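# Press two raised potentiometer knobs down onto their collars

## Task

On the circuit board, seat each of the two raised potentiometer knobs by pushing it down onto the collar of its own potentiometer. Neither potentiometer may be forced out of the board, or the attempt fails. Both knobs must stay seated with no help from the robot. Finish by releasing everything and moving the grippers away.

## Robot and tools

ROBOT. There are two FANUC CRX arms, left_arm and right_arm, each with a Robotiq 140 two-finger gripper and a wrist camera. Bases in the scene frame: left_arm at (-0.053, +0.381, 0) m and right_arm at (+0.015, -0.493, 0) m, both nearly unrotated about z. Scene frame: origin on the table top midway between the arms, +x out over the table, +z up, with left_arm on the +y side. The names left and right are labels, not image sides. On each gripper the fingers point along its own +z axis and close along its own y axis. The reported end_effector_position is the spot between the pads when they are shut. Closed fingertips reach about 33 mm past it and open ones about 9 mm. Closing pushes the tips about 24 mm further out, so keep that clearance above a surface.

RESULT LINES. Each result gives a state line, left_arm: ... | right_arm: ..., with each gripper's position in metres and orientation as quat_wxyz in the scene frame. At long reach the printed position can be off. A Hand target line shows the pose the controller is currently driving toward. A pose unreachable line means the clearance check changed or blocked that arm's command. object_status: 0 moving, 1 stopped by something while opening, 2 stopped by something while closing (a grip), 3 reached the requested position or pads touched. position_measured is in counts, 3 fully open to 230 pads touching, not linear in mm. MOTOR HOT warns of heating; an OVER-TEMPERATURE FAULT means that arm is braked until it cools.

execute_actions(actions). actions is a list of actions. Each action is a table of up to 15 rows, each row lasting one control step of 1/30 s; if fewer rows are given, the last one is repeated to fill 15 steps. Every row has exactly 18 numbers in [-1, 1], always for both arms: left dx, dy, dz, rx, ry, rz, position, force_limit, speed, then the same nine for the right arm. dx..rz are an offset, not a pose: a target relative to that gripper's measured pose at the start of the action, expressed in the gripper's own axes. Every row in the action counts from that same start pose, not from the previous row. Scale: 1.0 equals 0.6 m of travel or 180 degrees; rx, ry, rz form a single rotation vector. For the first action in a call the start is the pose last reported in this scene. Per control step the command is clipped to within 70 mm and 16 degrees of the measured pose, so a distant offset may need more actions; after an action the arm goes only as far as its last clipped pose. An empty list just returns state and images.

Gripper numbers (absolute settings, not offsets): position +1 is fully open (140 mm), about -0.8 brings pads together, -1 closes until blocked. force_limit -1, 0, +1 give roughly 14, 60, 107 N on parts up to 40 mm wide. speed -1, 0, +1 give roughly 30, 140, 250 mm/s of gap change. To leave a gripper unchanged, repeat its previous three numbers; a 0 is itself a command. To squeeze harder while status is 2, raise force_limit and switch position between -1 and -0.98. To hold an arm still, send zero offsets (after one call that offsets it back to its wanted pose, if it drifted).

move(target, speed, stop_force, blocking). target is one 18-number row laid out as above; its arm parts are offsets in gripper axes from the pose in the latest result that shows one, and its gripper numbers are sent at the start. Each gripper travels a straight line toward its target, turning the short way, and both paths finish together, taking 0.5 to 10 s (cut off at 10 s). speed is top path speed in m/s, 0.002 to 0.5, default 0.25; rotation is capped at twice that value in rad/s. Paths ignore obstacles and the other arm, and grippers may lag, stray or overshoot, mostly near full reach. stop_force (N, 20 to 80, one value for both arms) ends an arm's path once the estimated push against its motion rises that much for two steps; that arm backs up two steps and holds. It is estimated from joint torques, is unreliable when the gripper rotates during the move, is refused in the first 0.2 s of a scene and in some stretched poses, and the actual press can briefly exceed it, so use it only at very low speed. Leave it out when moving off something you are pressing on. An arm whose target is within 1.5 mm and 0.5 degrees counts as still. blocking=false returns after 0.5 s while motion continues (not allowed with stop_force); other motion commands are refused until a result shows the end, so use wait or stop. The move: line reports the ending per arm (done, off_target, moving, held, contact, fault) and limits (paced = command clipped, held = some steps blocked, after which the arm may surge).

wait(seconds): 0 to 10, lets time pass with arms holding. stop(): brakes a running move; it needs room. zoom_image(camera, region): camera is cam_low, cam_left_wrist or cam_right_wrist; region [x0, y0, x1, y1] in pixels, at most 504 by 504. show_instructions(): shows the reference pages. read_manual(section): licence texts only. finished_scene(scene): ends the given scene permanently; call only when the knobs are seated and the grippers have released and backed away.

CAMERAS. cam_low is a fixed 504x504 pinhole view from about x=1.66 m looking back across the table; the two wrist cameras are 616x616 fisheye views mounted on each gripper.

CAUTIONS. The arms are stiff: driving past a firm contact, or fast contact, can cause a fault. A joint torque at its load limit (147 N m for waist, shoulder, elbow; 36.8 N m for the three wrist joints) or an outside force of 150 N stops that arm for 10 s and drops the rest of the call. Press knobs gently and slowly so the potentiometers are not shoved out of the board. Do not let the arms collide or push on each other, do not knock anything off the table, and expect occasional small disturbances on held or loose parts.

Each tool is called after "Emit:" by a JSON object that holds its "name" and its "arguments".

Reference images:

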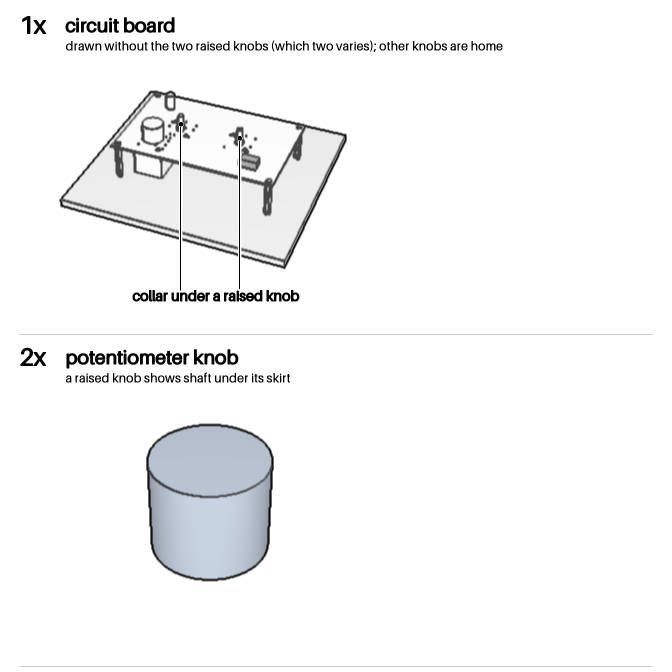

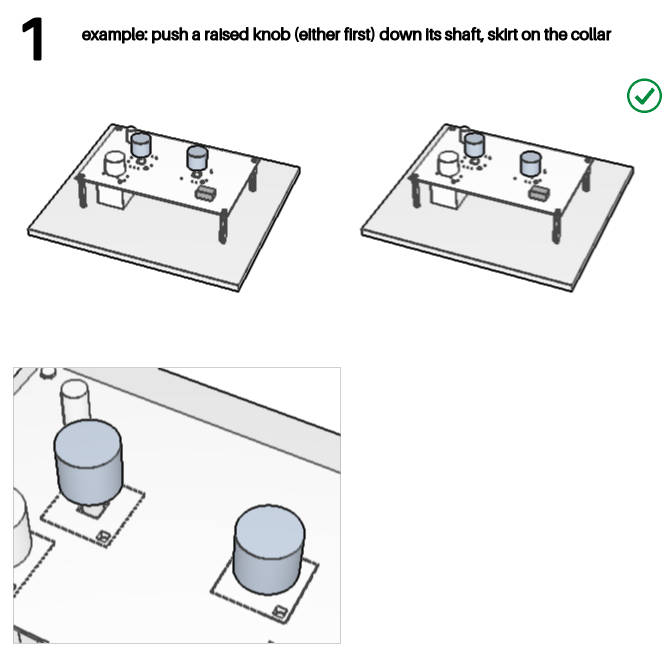

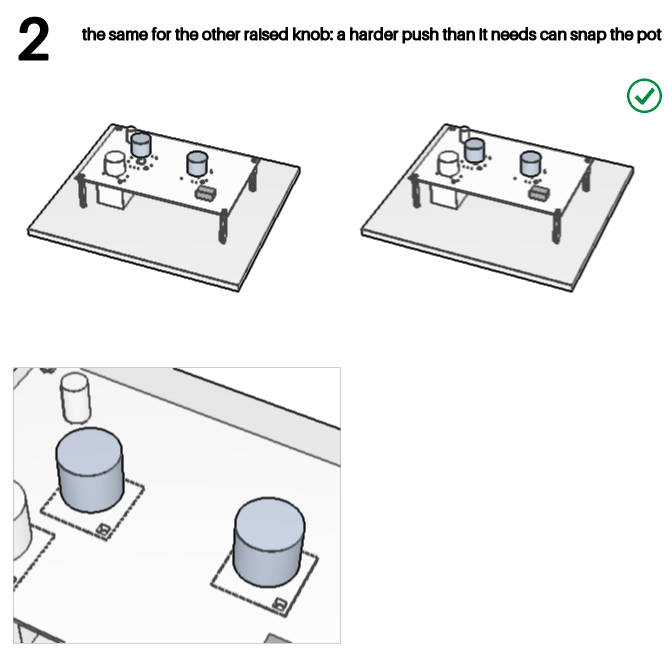

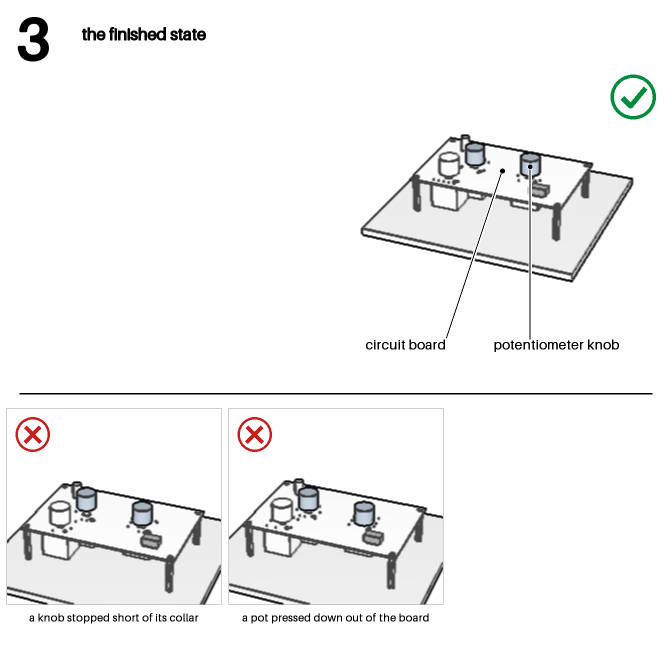

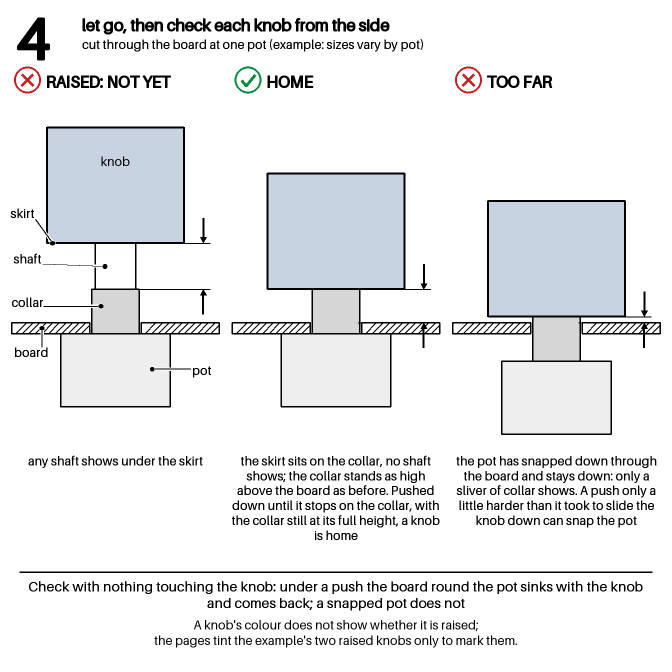

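## Session

Emit:
{"name": "execute_actions", "arguments": {"actions": []}}

Scene clock: 0.00 s.
left_arm: end_effector_position=(+0.0018, +0.5926, +0.1943) position_measured=3 object_status=3 end_effector_quat_wxyz=(+0.046, -0.631, +0.773, +0.048) | right_arm: end_effector_position=(+0.6975, -0.5005, +0.1986) position_measured=3 object_status=3 end_effector_quat_wxyz=(+0.184, +0.291, +0.938, -0.029)
Joint positions: left_arm=[ 2.105 -0.844 -0.656  0.078 -1.65  -2.308] | right_arm=[ 0.448  0.309  0.12   0.285 -1.122 -2.574]
Joint velocities: left_arm=[-0.001 -0.    -0.    -0.001  0.001 -0.   ] | right_arm=[-0.    -0.     0.001 -0.    -0.    -0.   ]
Hand target (left_arm): +0.002, +0.593, +0.194; +0.046, -0.631, +0.773, +0.048
Hand target (right_arm): +0.697, -0.501, +0.199; +0.184, +0.291, +0.938, -0.029

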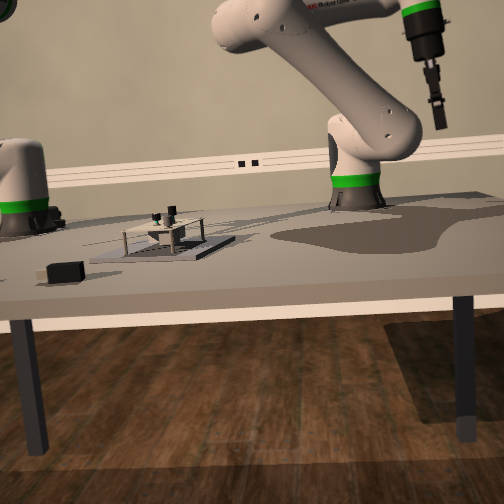

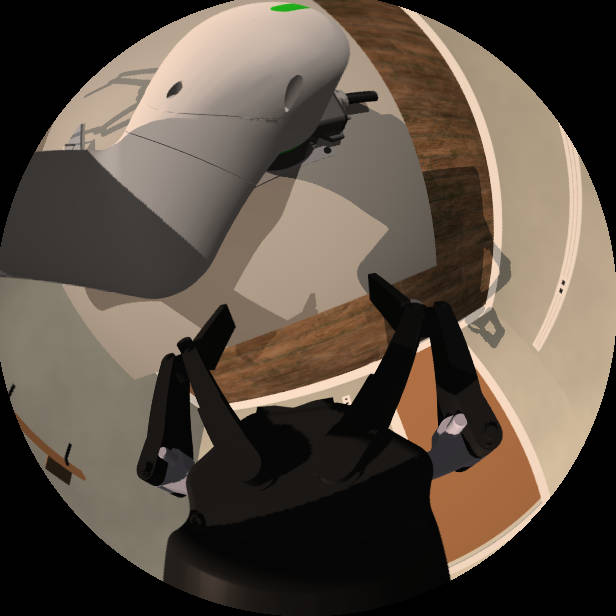

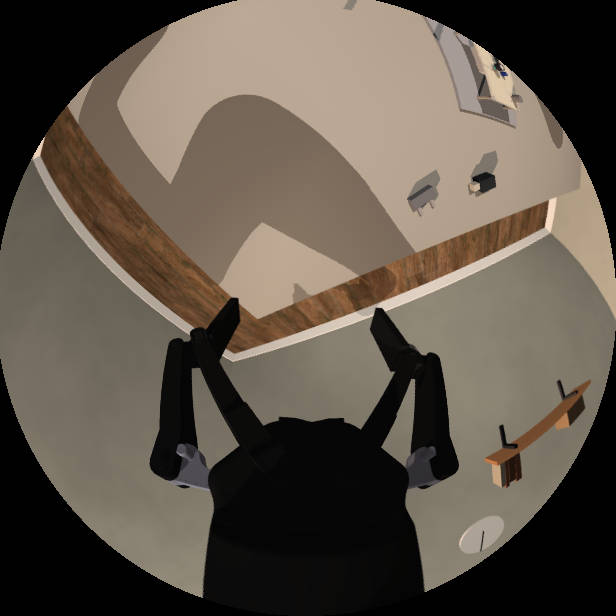

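Emit:
{"name": "zoom_image", "arguments": {"camera": "cam_low", "region": [120,195,210,265]}}

Region (120, 195, 210, 265) of cam_low's 504x504 image, scaled by 5.600, with more detail than that image has.

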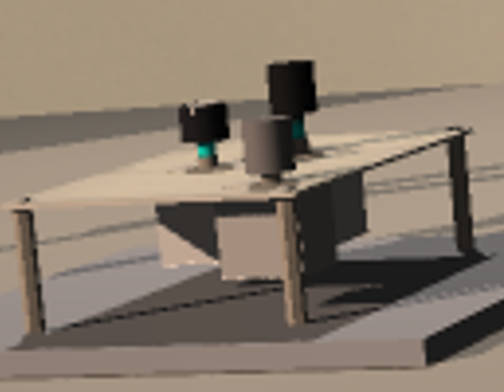

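Emit:
{"name": "move", "arguments": {"target": [0,0,0,0,0,0,1,0,0,0.633,0.524,-0.165,-0.0189,0.1197,-0.1893,-1,0,0], "speed": 0.35}}

Scene clock: 15.03 s.
left_arm: end_effector_position=(+0.0018, +0.5926, +0.1943) position_measured=3 object_status=3 end_effector_quat_wxyz=(+0.046, -0.631, +0.773, +0.048) | right_arm: end_effector_position=(+0.5503, -0.0202, +0.1687) position_measured=233 object_status=3 end_effector_quat_wxyz=(-0.000, -0.000, +1.000, -0.000)
Joint positions: left_arm=[ 2.105 -0.844 -0.656  0.078 -1.65  -2.308] | right_arm=[ 1.044  0.733  0.816 -0.001 -1.655 -2.477]
Joint velocities: left_arm=[ 0.001 -0.     0.    -0.    -0.002 -0.001] | right_arm=[-0.001  0.012  0.021 -0.002 -0.015  0.   ]
Hand target (left_arm): +0.002, +0.593, +0.194; +0.046, -0.631, +0.773, +0.048
Hand target (right_arm): +0.550, -0.020, +0.169; -0.001, +0.000, +1.000, -0.000
Off the commanded pose (left_arm): 0.000 m, 0 deg.
Off the commanded pose (right_arm): 0.001 m, 0 deg.
move: done
camera_calibration (this result's frames):
cam_left_wrist: T_world_to_cam=[[-0.923172, 0.374507, 0.0865958, -0.245625], [0.36493, 0.783142, 0.503502, -0.557484], [0.120748, 0.49642, -0.859644, 0.0471087], [0, 0, 0, 1]] pos_world=[-0.0289992, 0.505192, 0.342461]
cam_right_wrist: T_world_to_cam=[[-0.0715646, 0.997416, 0.00623771, 0.0591311], [0.895882, 0.0615278, 0.44001, -0.55481], [0.43849, 0.0370774, -0.897971, 0.0929483], [0, 0, 0, 1]] pos_world=[0.46052, -0.0282884, 0.327218]

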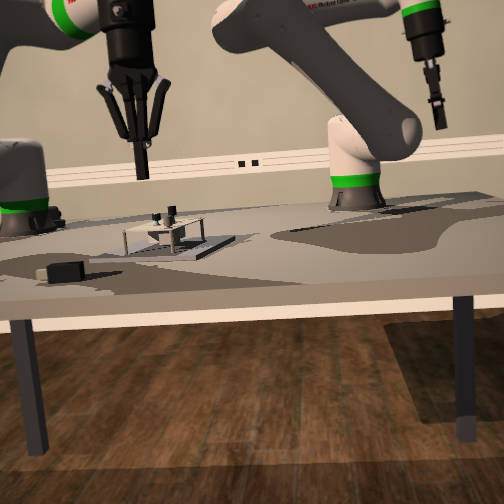

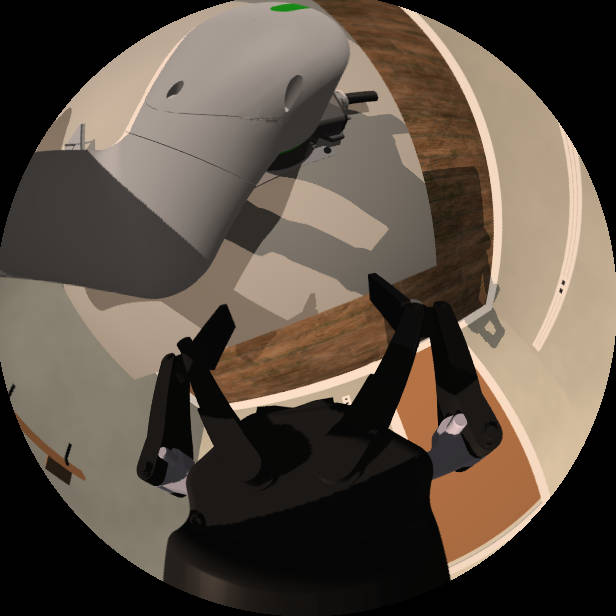

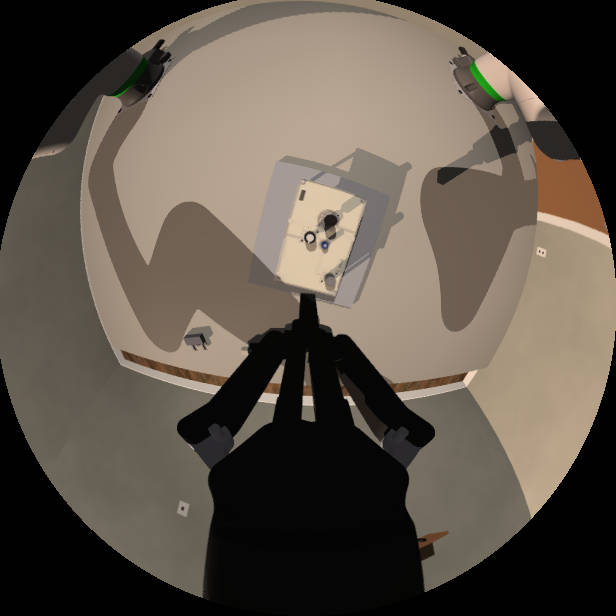

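Emit:
{"name": "move", "arguments": {"target": [0,0,0,0,0,0,1,0,0,0.157,0.0437,0.076,0,0,0,-1,0,0]}}

Emit:
{"name": "zoom_image", "arguments": {"camera": "cam_low", "region": [140,190,200,240]}}

Emit:
{"name": "zoom_image", "arguments": {"camera": "cam_right_wrist", "region": [250,230,370,350]}}

Scene clock: 29.23 s.
left_arm: end_effector_position=(+0.0018, +0.5926, +0.1943) position_measured=3 object_status=3 end_effector_quat_wxyz=(+0.046, -0.631, +0.773, +0.048) | right_arm: end_effector_position=(+0.4561, +0.0059, +0.1231) position_measured=233 object_status=3 end_effector_quat_wxyz=(-0.001, +0.000, +1.000, -0.000)
Joint positions: left_arm=[ 2.105 -0.844 -0.656  0.078 -1.65  -2.308] | right_arm=[ 1.18   0.586  0.476 -0.001 -1.463 -2.614]
Joint velocities: left_arm=[-0.001  0.     0.    -0.001 -0.001  0.001] | right_arm=[ 0.002 -0.005 -0.008  0.002  0.007 -0.004]
Hand target (left_arm): +0.002, +0.593, +0.194; +0.046, -0.631, +0.773, +0.048
Hand target (right_arm): +0.456, +0.006, +0.123; -0.000, +0.000, +1.000, -0.000
Off the commanded pose (left_arm): 0.000 m, 0 deg.
Off the commanded pose (right_arm): 0.000 m, 0 deg.
move: done
camera_calibration (this result's frames):
cam_left_wrist: T_world_to_cam=[[-0.923172, 0.374507, 0.0865958, -0.245625], [0.36493, 0.783142, 0.503502, -0.557484], [0.120748, 0.49642, -0.859644, 0.0471087], [0, 0, 0, 1]] pos_world=[-0.0289992, 0.505192, 0.342461]
cam_right_wrist: T_world_to_cam=[[-0.0710577, 0.997456, 0.00571669, 0.0265266], [0.896068, 0.0613152, 0.439661, -0.451995], [0.438192, 0.0363638, -0.898146, 0.0925008], [0, 0, 0, 1]] pos_world=[0.36637, -0.00210867, 0.281652]

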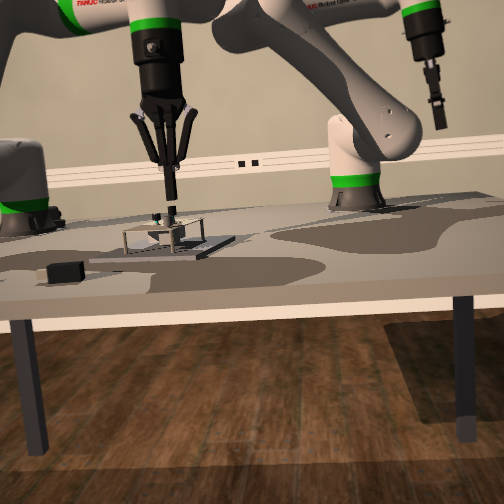

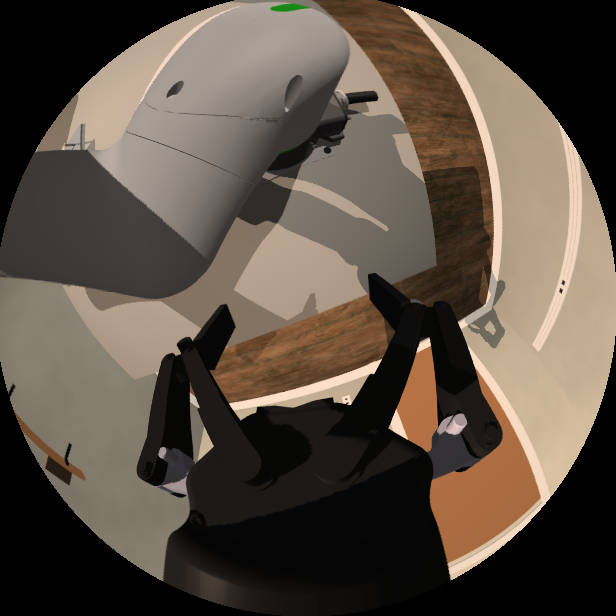

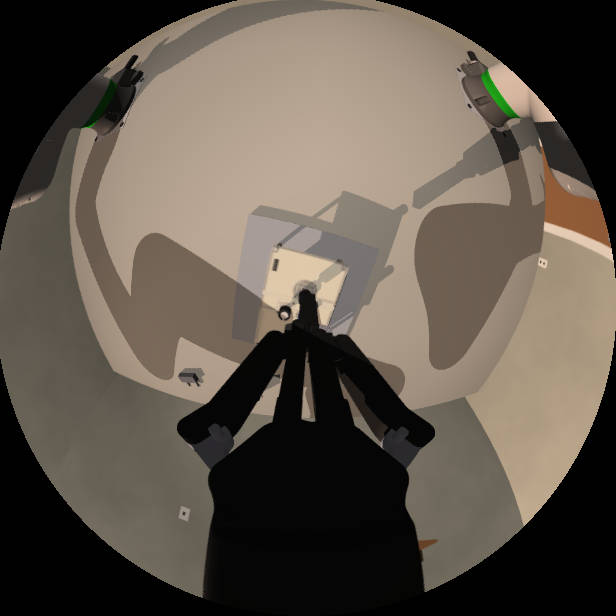

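Region (140, 190, 200, 240) of cam_low's 504x504 image, scaled by 8.400, with more detail than that image has.

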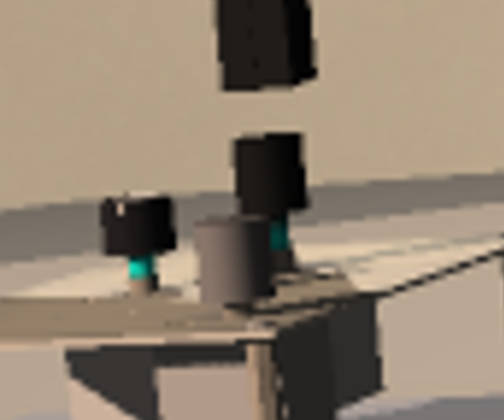

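Region (250, 230, 370, 350) of cam_right_wrist's 616x616 image, scaled by 4.200, with more detail than that image has.

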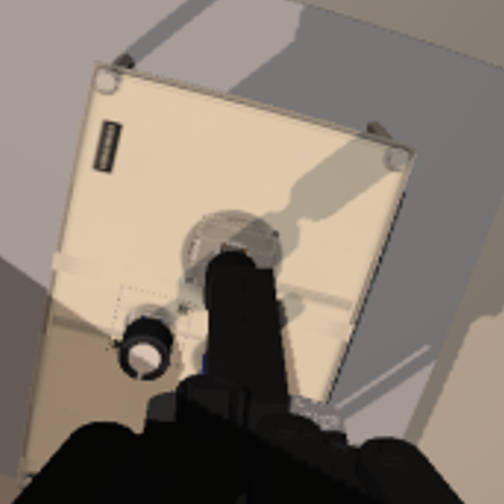

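Emit:
{"name": "move", "arguments": {"target": [0,0,0,0,0,0,1,0,0,0,-0.002,0.016,0,0,0,-1,0,0], "speed": 0.03}}

Emit:
{"name": "move", "arguments": {"target": [0,0,0,0,0,0,1,0,0,0,0,0.013,0,0,0,-1,0,0], "speed": 0.004, "stop_force": 20}}

Emit:
{"name": "zoom_image", "arguments": {"camera": "cam_low", "region": [140,190,200,240]}}

Scene clock: 34.97 s.
left_arm: end_effector_position=(+0.0018, +0.5926, +0.1943) position_measured=3 object_status=3 end_effector_quat_wxyz=(+0.046, -0.631, +0.773, +0.048) | right_arm: end_effector_position=(+0.4562, +0.0046, +0.1136) position_measured=233 object_status=3 end_effector_quat_wxyz=(-0.001, +0.000, +1.000, -0.000)
Joint positions: left_arm=[ 2.105 -0.844 -0.656  0.078 -1.65  -2.308] | right_arm=[ 1.179  0.586  0.455 -0.001 -1.441 -2.613]
Joint velocities: left_arm=[ 0.001 -0.     0.     0.     0.    -0.001] | right_arm=[ 0.     0.001 -0.004  0.     0.004  0.   ]
Hand target (left_arm): +0.002, +0.593, +0.194; +0.046, -0.631, +0.773, +0.048
Hand target (right_arm): +0.456, +0.005, +0.113; -0.001, +0.000, +1.000, -0.000
Off the commanded pose (left_arm): 0.000 m, 0 deg.
Off the commanded pose (right_arm): 0.000 m, 0 deg.
move: done
camera_calibration (this result's frames):
cam_left_wrist: T_world_to_cam=[[-0.923171, 0.374507, 0.0865958, -0.245625], [0.364931, 0.783142, 0.503502, -0.557484], [0.120748, 0.49642, -0.859644, 0.0471087], [0, 0, 0, 1]] pos_world=[-0.0289992, 0.505192, 0.342461]
cam_right_wrist: T_world_to_cam=[[-0.0710012, 0.99746, 0.00562519, 0.0278117], [0.896007, 0.0612993, 0.439789, -0.447802], [0.438327, 0.0362657, -0.898084, 0.0839744], [0, 0, 0, 1]] pos_world=[0.3664, -0.00333654, 0.272198]

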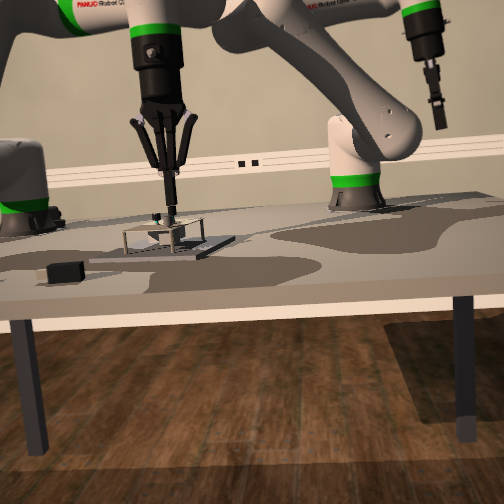

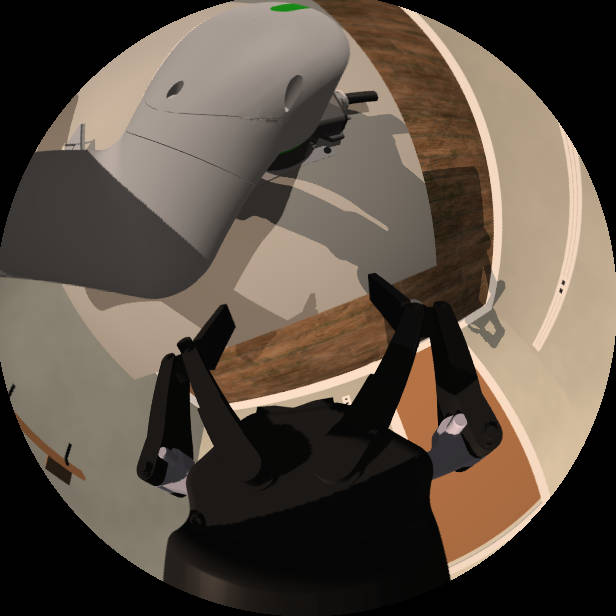

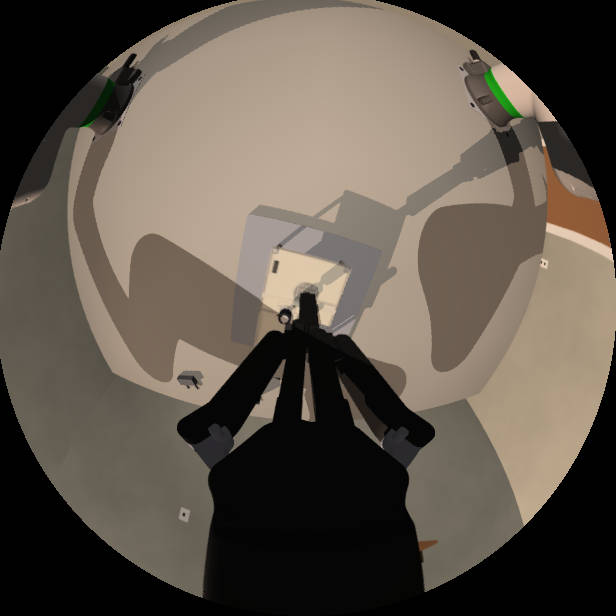

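action 0: stop_force needs each arm's force reading of the 0.2 s before this call, and left_arm is near a pose that gives none; nothing of the call was run and nothing moved

Region (140, 190, 200, 240) of cam_low's 504x504 image, scaled by 8.400, with more detail than that image has.

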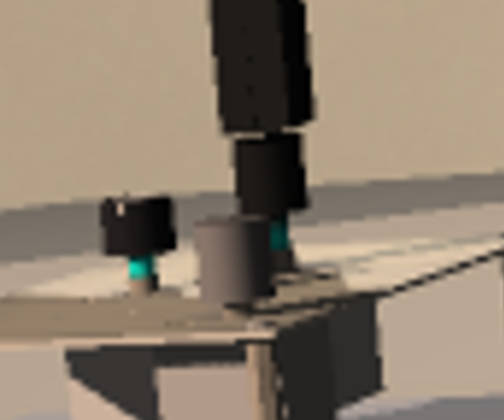

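Emit:
{"name": "move", "arguments": {"target": [-0.25,0,0,0,0,0,1,0,0,0,0,0.012,0,0,0,-1,0,0], "speed": 0.1}}

Emit:
{"name": "zoom_image", "arguments": {"camera": "cam_low", "region": [140,190,200,240]}}

Scene clock: 41.67 s.
left_arm: end_effector_position=(+0.0315, +0.7381, +0.2142) position_measured=3 object_status=3 end_effector_quat_wxyz=(+0.046, -0.631, +0.773, +0.049) | right_arm: end_effector_position=(+0.4562, +0.0046, +0.1064) position_measured=233 object_status=3 end_effector_quat_wxyz=(-0.001, +0.000, +1.000, -0.000)
Joint positions: left_arm=[ 1.719 -0.34  -0.359  0.031 -1.422 -1.936] | right_arm=[ 1.179  0.589  0.442 -0.001 -1.425 -2.613]
Joint velocities: left_arm=[-0.002  0.005  0.004 -0.002  0.002  0.003] | right_arm=[-0.001  0.     0.    -0.    -0.     0.   ]
Hand target (left_arm): +0.032, +0.738, +0.214; +0.046, -0.631, +0.773, +0.049
Hand target (right_arm): +0.456, +0.005, +0.106; -0.001, +0.000, +1.000, -0.000
Off the commanded pose (left_arm): 0.000 m, 0 deg.
Off the commanded pose (right_arm): 0.000 m, 0 deg.
move: done
camera_calibration (this result's frames):
cam_left_wrist: T_world_to_cam=[[-0.922817, 0.375084, 0.0878668, -0.27513], [0.366018, 0.782518, 0.503683, -0.691917], [0.120166, 0.496968, -0.859408, -0.012042], [0, 0, 0, 1]] pos_world=[0.000805927, 0.650619, 0.362333]
cam_right_wrist: T_world_to_cam=[[-0.0710048, 0.99746, 0.00562254, 0.027884], [0.896005, 0.0613036, 0.439792, -0.444637], [0.438331, 0.0362652, -0.898082, 0.0775114], [0, 0, 0, 1]] pos_world=[0.366401, -0.0033663, 0.265003]

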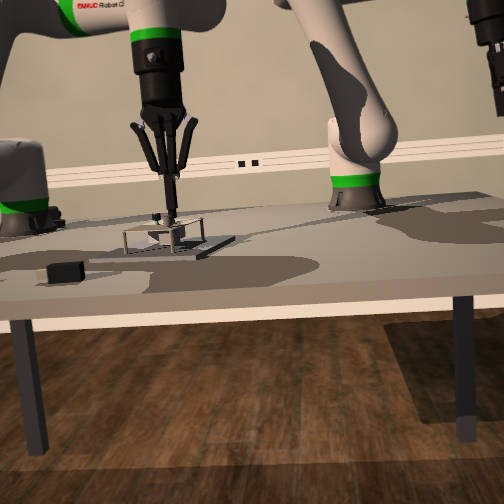

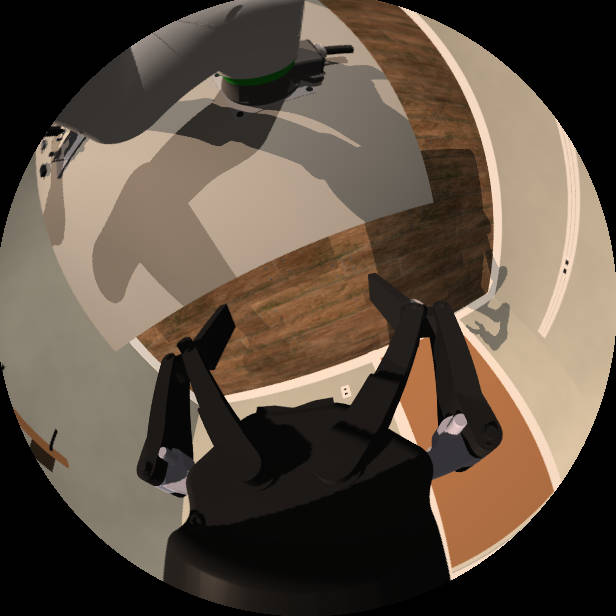

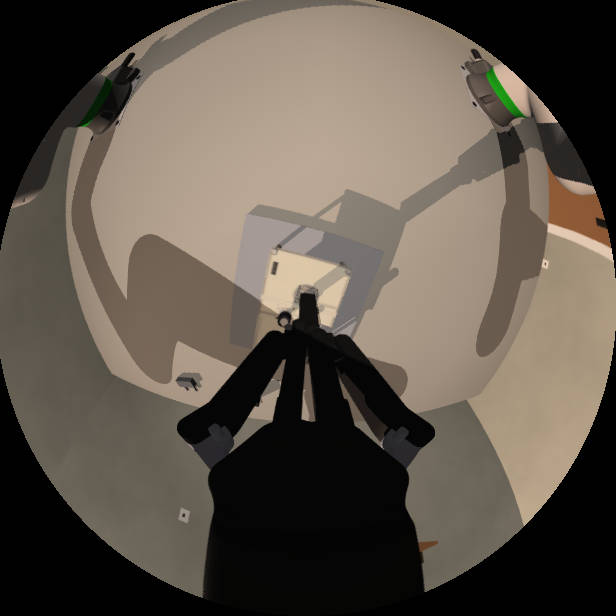

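Region (140, 190, 200, 240) of cam_low's 504x504 image, scaled by 8.400, with more detail than that image has.

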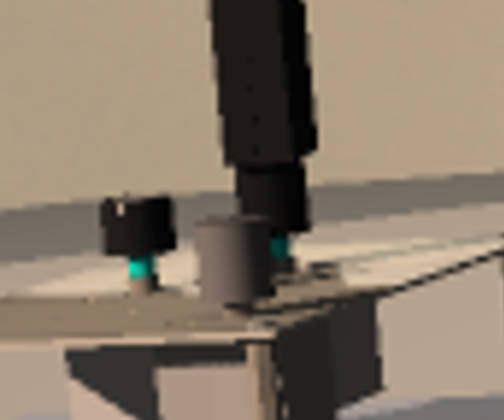

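Emit:
{"name": "move", "arguments": {"target": [0,0,0,0,0,0,1,0,0,0,0,0.007,0,0,0,-1,0,0], "speed": 0.005}}

Emit:
{"name": "zoom_image", "arguments": {"camera": "cam_low", "region": [150,200,186,230]}}

Scene clock: 47.77 s.
left_arm: end_effector_position=(+0.0315, +0.7381, +0.2142) position_measured=3 object_status=3 end_effector_quat_wxyz=(+0.046, -0.631, +0.773, +0.049) | right_arm: end_effector_position=(+0.4562, +0.0046, +0.1023) position_measured=233 object_status=3 end_effector_quat_wxyz=(-0.001, +0.000, +1.000, -0.000)
Joint positions: left_arm=[ 1.719 -0.34  -0.359  0.03  -1.422 -1.936] | right_arm=[ 1.179  0.59   0.435 -0.001 -1.416 -2.613]
Joint velocities: left_arm=[-0.001 -0.     0.001 -0.     0.     0.   ] | right_arm=[ 0.    -0.    -0.    -0.     0.001 -0.   ]
Hand target (left_arm): +0.031, +0.738, +0.214; +0.046, -0.631, +0.773, +0.049
Hand target (right_arm): +0.456, +0.005, +0.102; -0.001, +0.000, +1.000, -0.000
Off the commanded pose (left_arm): 0.000 m, 0 deg.
Off the commanded pose (right_arm): 0.000 m, 0 deg.
move: done
camera_calibration (this result's frames):
cam_left_wrist: T_world_to_cam=[[-0.922802, 0.375101, 0.0879561, -0.275186], [0.366081, 0.782511, 0.503649, -0.691891], [0.120093, 0.496967, -0.859419, -0.0120435], [0, 0, 0, 1]] pos_world=[0.000792559, 0.65062, 0.362324]
cam_right_wrist: T_world_to_cam=[[-0.0709853, 0.997462, 0.00561938, 0.0279159], [0.896006, 0.0612874, 0.439793, -0.442813], [0.438332, 0.0362538, -0.898082, 0.0737843], [0, 0, 0, 1]] pos_world=[0.366403, -0.00338113, 0.260854]

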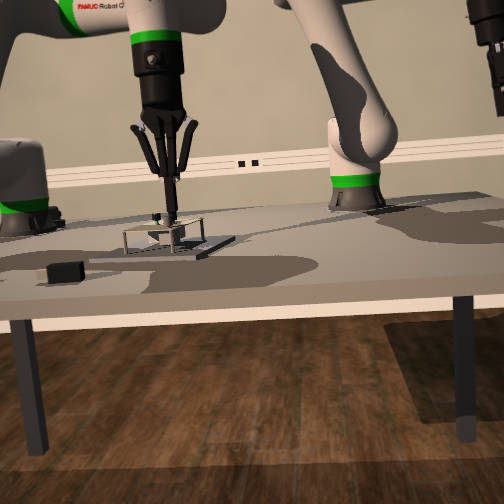

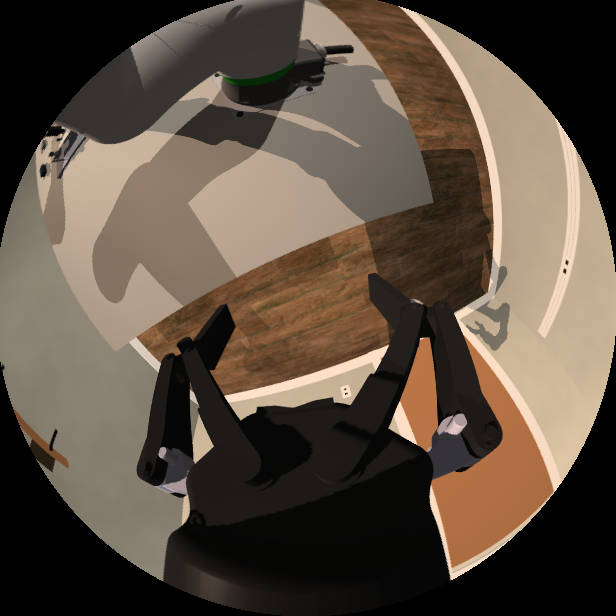

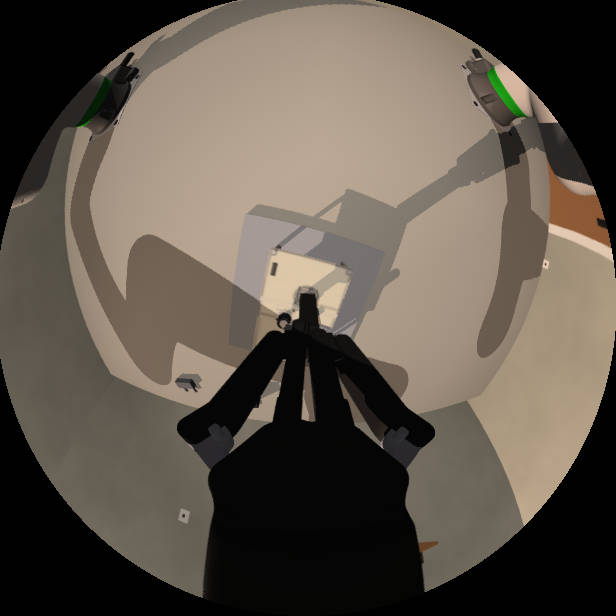

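Region (150, 200, 186, 230) of cam_low's 504x504 image, scaled by 14.000, with more detail than that image has.

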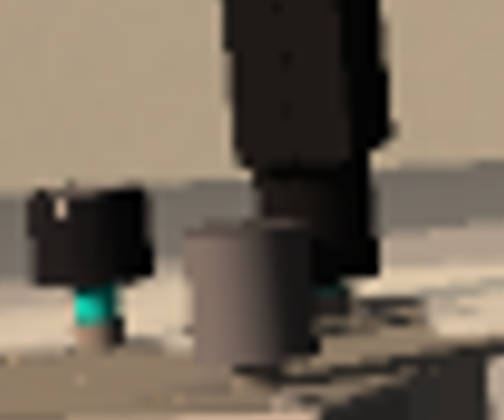

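Emit:
{"name": "move", "arguments": {"target": [0,0,0,0,0,0,1,0,0,0,0,0.0025,0,0,0,-1,0,0], "speed": 0.003}}

Emit:
{"name": "zoom_image", "arguments": {"camera": "cam_low", "region": [150,200,186,230]}}

Emit:
{"name": "move", "arguments": {"target": [0,0,0,0,0,0,1,0,0,0,0,-0.01,0,0,0,-1,0,0], "speed": 0.02}}

Emit:
{"name": "zoom_image", "arguments": {"camera": "cam_low", "region": [140,190,200,240]}}

Scene clock: 56.10 s.
left_arm: end_effector_position=(+0.0315, +0.7381, +0.2142) position_measured=3 object_status=3 end_effector_quat_wxyz=(+0.046, -0.631, +0.773, +0.049) | right_arm: end_effector_position=(+0.4562, +0.0046, +0.1008) position_measured=233 object_status=3 end_effector_quat_wxyz=(-0.001, +0.000, +1.000, -0.000)
Joint positions: left_arm=[ 1.719 -0.34  -0.359  0.031 -1.422 -1.936] | right_arm=[ 1.179  0.591  0.432 -0.001 -1.413 -2.613]
Joint velocities: left_arm=[-0.  0.  0. -0.  0.  0.] | right_arm=[ 0.    -0.    -0.     0.     0.001 -0.   ]
Hand target (left_arm): +0.031, +0.738, +0.214; +0.046, -0.631, +0.773, +0.049
Hand target (right_arm): +0.456, +0.005, +0.101; -0.001, +0.000, +1.000, -0.000
Off the commanded pose (left_arm): 0.000 m, 0 deg.
Off the commanded pose (right_arm): 0.000 m, 0 deg.
move: done
camera_calibration (this result's frames):
cam_left_wrist: T_world_to_cam=[[-0.922817, 0.375082, 0.0878757, -0.275134], [0.366018, 0.78251, 0.503695, -0.691919], [0.120164, 0.496983, -0.8594, -0.0120564], [0, 0, 0, 1]] pos_world=[0.000805472, 0.650623, 0.362332]
cam_right_wrist: T_world_to_cam=[[-0.0709758, 0.997462, 0.00561834, 0.0279242], [0.896006, 0.0612794, 0.439793, -0.442166], [0.438332, 0.0362487, -0.898082, 0.0724649], [0, 0, 0, 1]] pos_world=[0.366402, -0.00338444, 0.259384]

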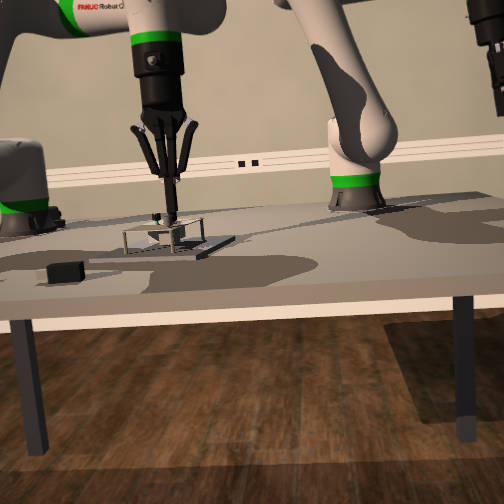

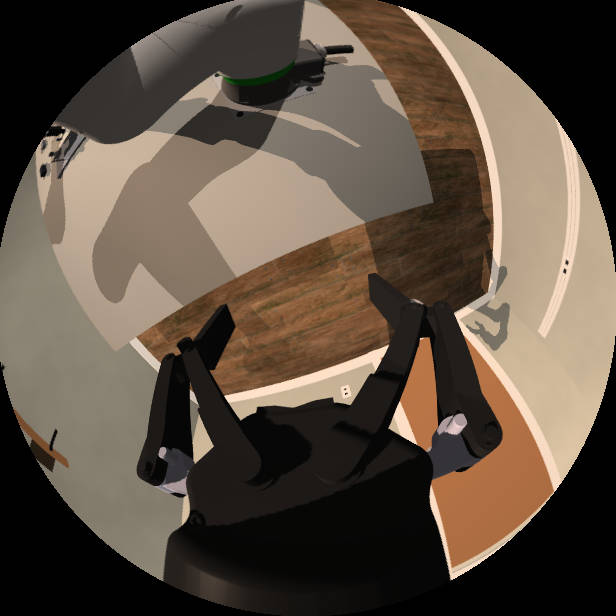

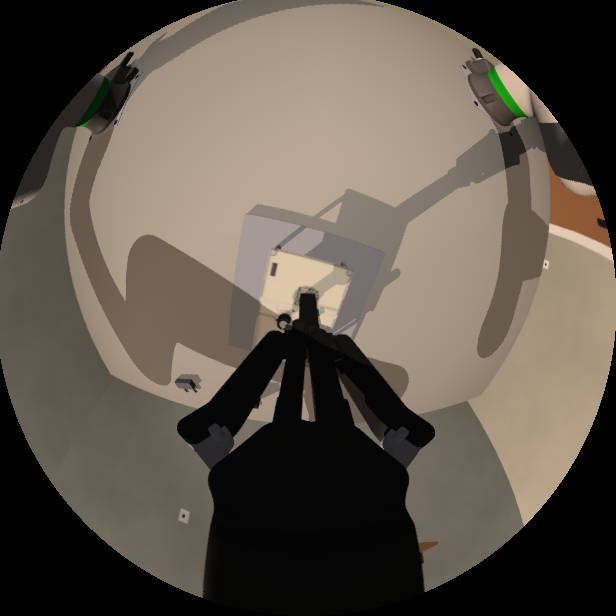

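Region (150, 200, 186, 230) of cam_low's 504x504 image, scaled by 14.000, with more detail than that image has.

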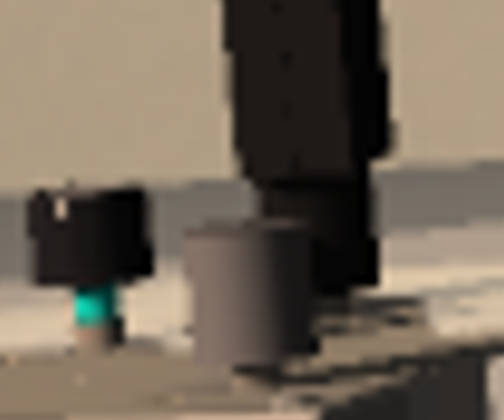

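Scene clock: 56.80 s.
left_arm: end_effector_position=(+0.0315, +0.7381, +0.2142) position_measured=3 object_status=3 end_effector_quat_wxyz=(+0.046, -0.631, +0.773, +0.049) | right_arm: end_effector_position=(+0.4562, +0.0046, +0.1067) position_measured=233 object_status=3 end_effector_quat_wxyz=(-0.001, +0.000, +1.000, -0.000)
Joint positions: left_arm=[ 1.719 -0.34  -0.359  0.031 -1.422 -1.936] | right_arm=[ 1.179  0.589  0.442 -0.001 -1.426 -2.613]
Joint velocities: left_arm=[ 0.001 -0.    -0.    -0.    -0.001 -0.   ] | right_arm=[ 0.    -0.001  0.003 -0.    -0.003 -0.001]
Hand target (left_arm): +0.031, +0.738, +0.214; +0.046, -0.631, +0.773, +0.049
Hand target (right_arm): +0.456, +0.005, +0.107; -0.001, +0.000, +1.000, -0.000
Off the commanded pose (left_arm): 0.000 m, 0 deg.
Off the commanded pose (right_arm): 0.000 m, 0 deg.
move: done
camera_calibration (this result's frames):
cam_left_wrist: T_world_to_cam=[[-0.922817, 0.375082, 0.0878758, -0.275134], [0.366019, 0.78251, 0.503695, -0.691918], [0.120164, 0.496983, -0.8594, -0.0120563], [0, 0, 0, 1]] pos_world=[0.000805427, 0.650623, 0.362332]
cam_right_wrist: T_world_to_cam=[[-0.0709775, 0.997462, 0.0056181, 0.0278834], [0.896007, 0.0612811, 0.439791, -0.444759], [0.438331, 0.0362491, -0.898082, 0.0777385], [0, 0, 0, 1]] pos_world=[0.366411, -0.00337526, 0.26526]

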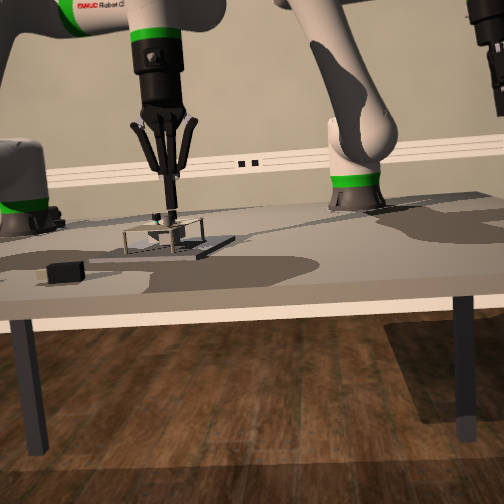

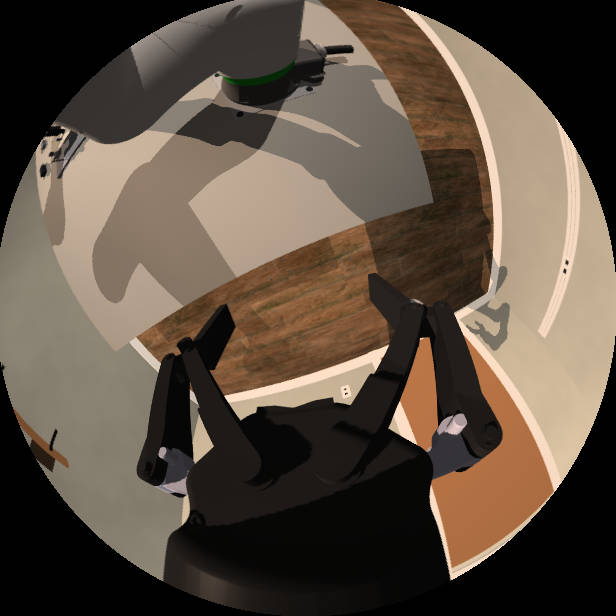

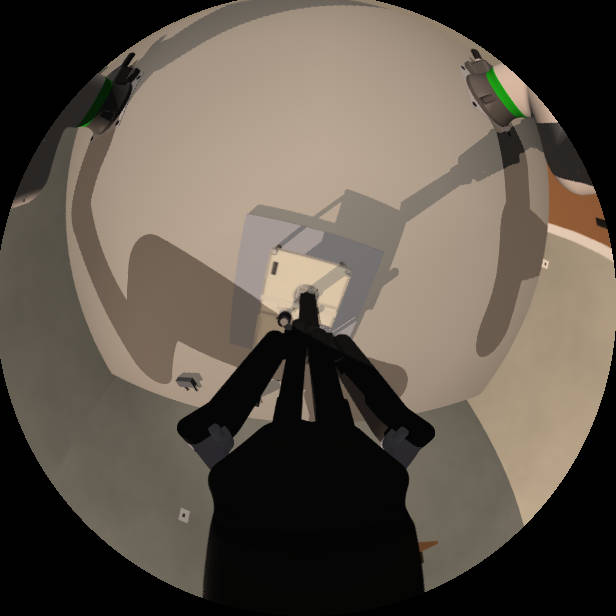

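Region (140, 190, 200, 240) of cam_low's 504x504 image, scaled by 8.400, with more detail than that image has.

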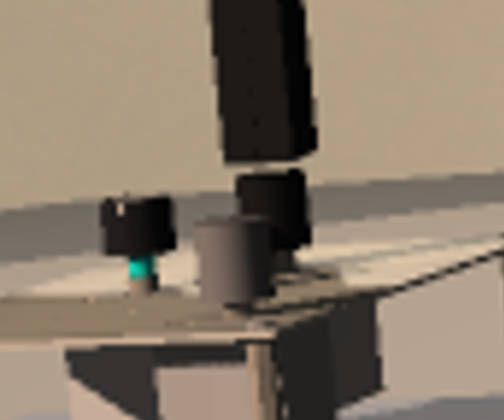

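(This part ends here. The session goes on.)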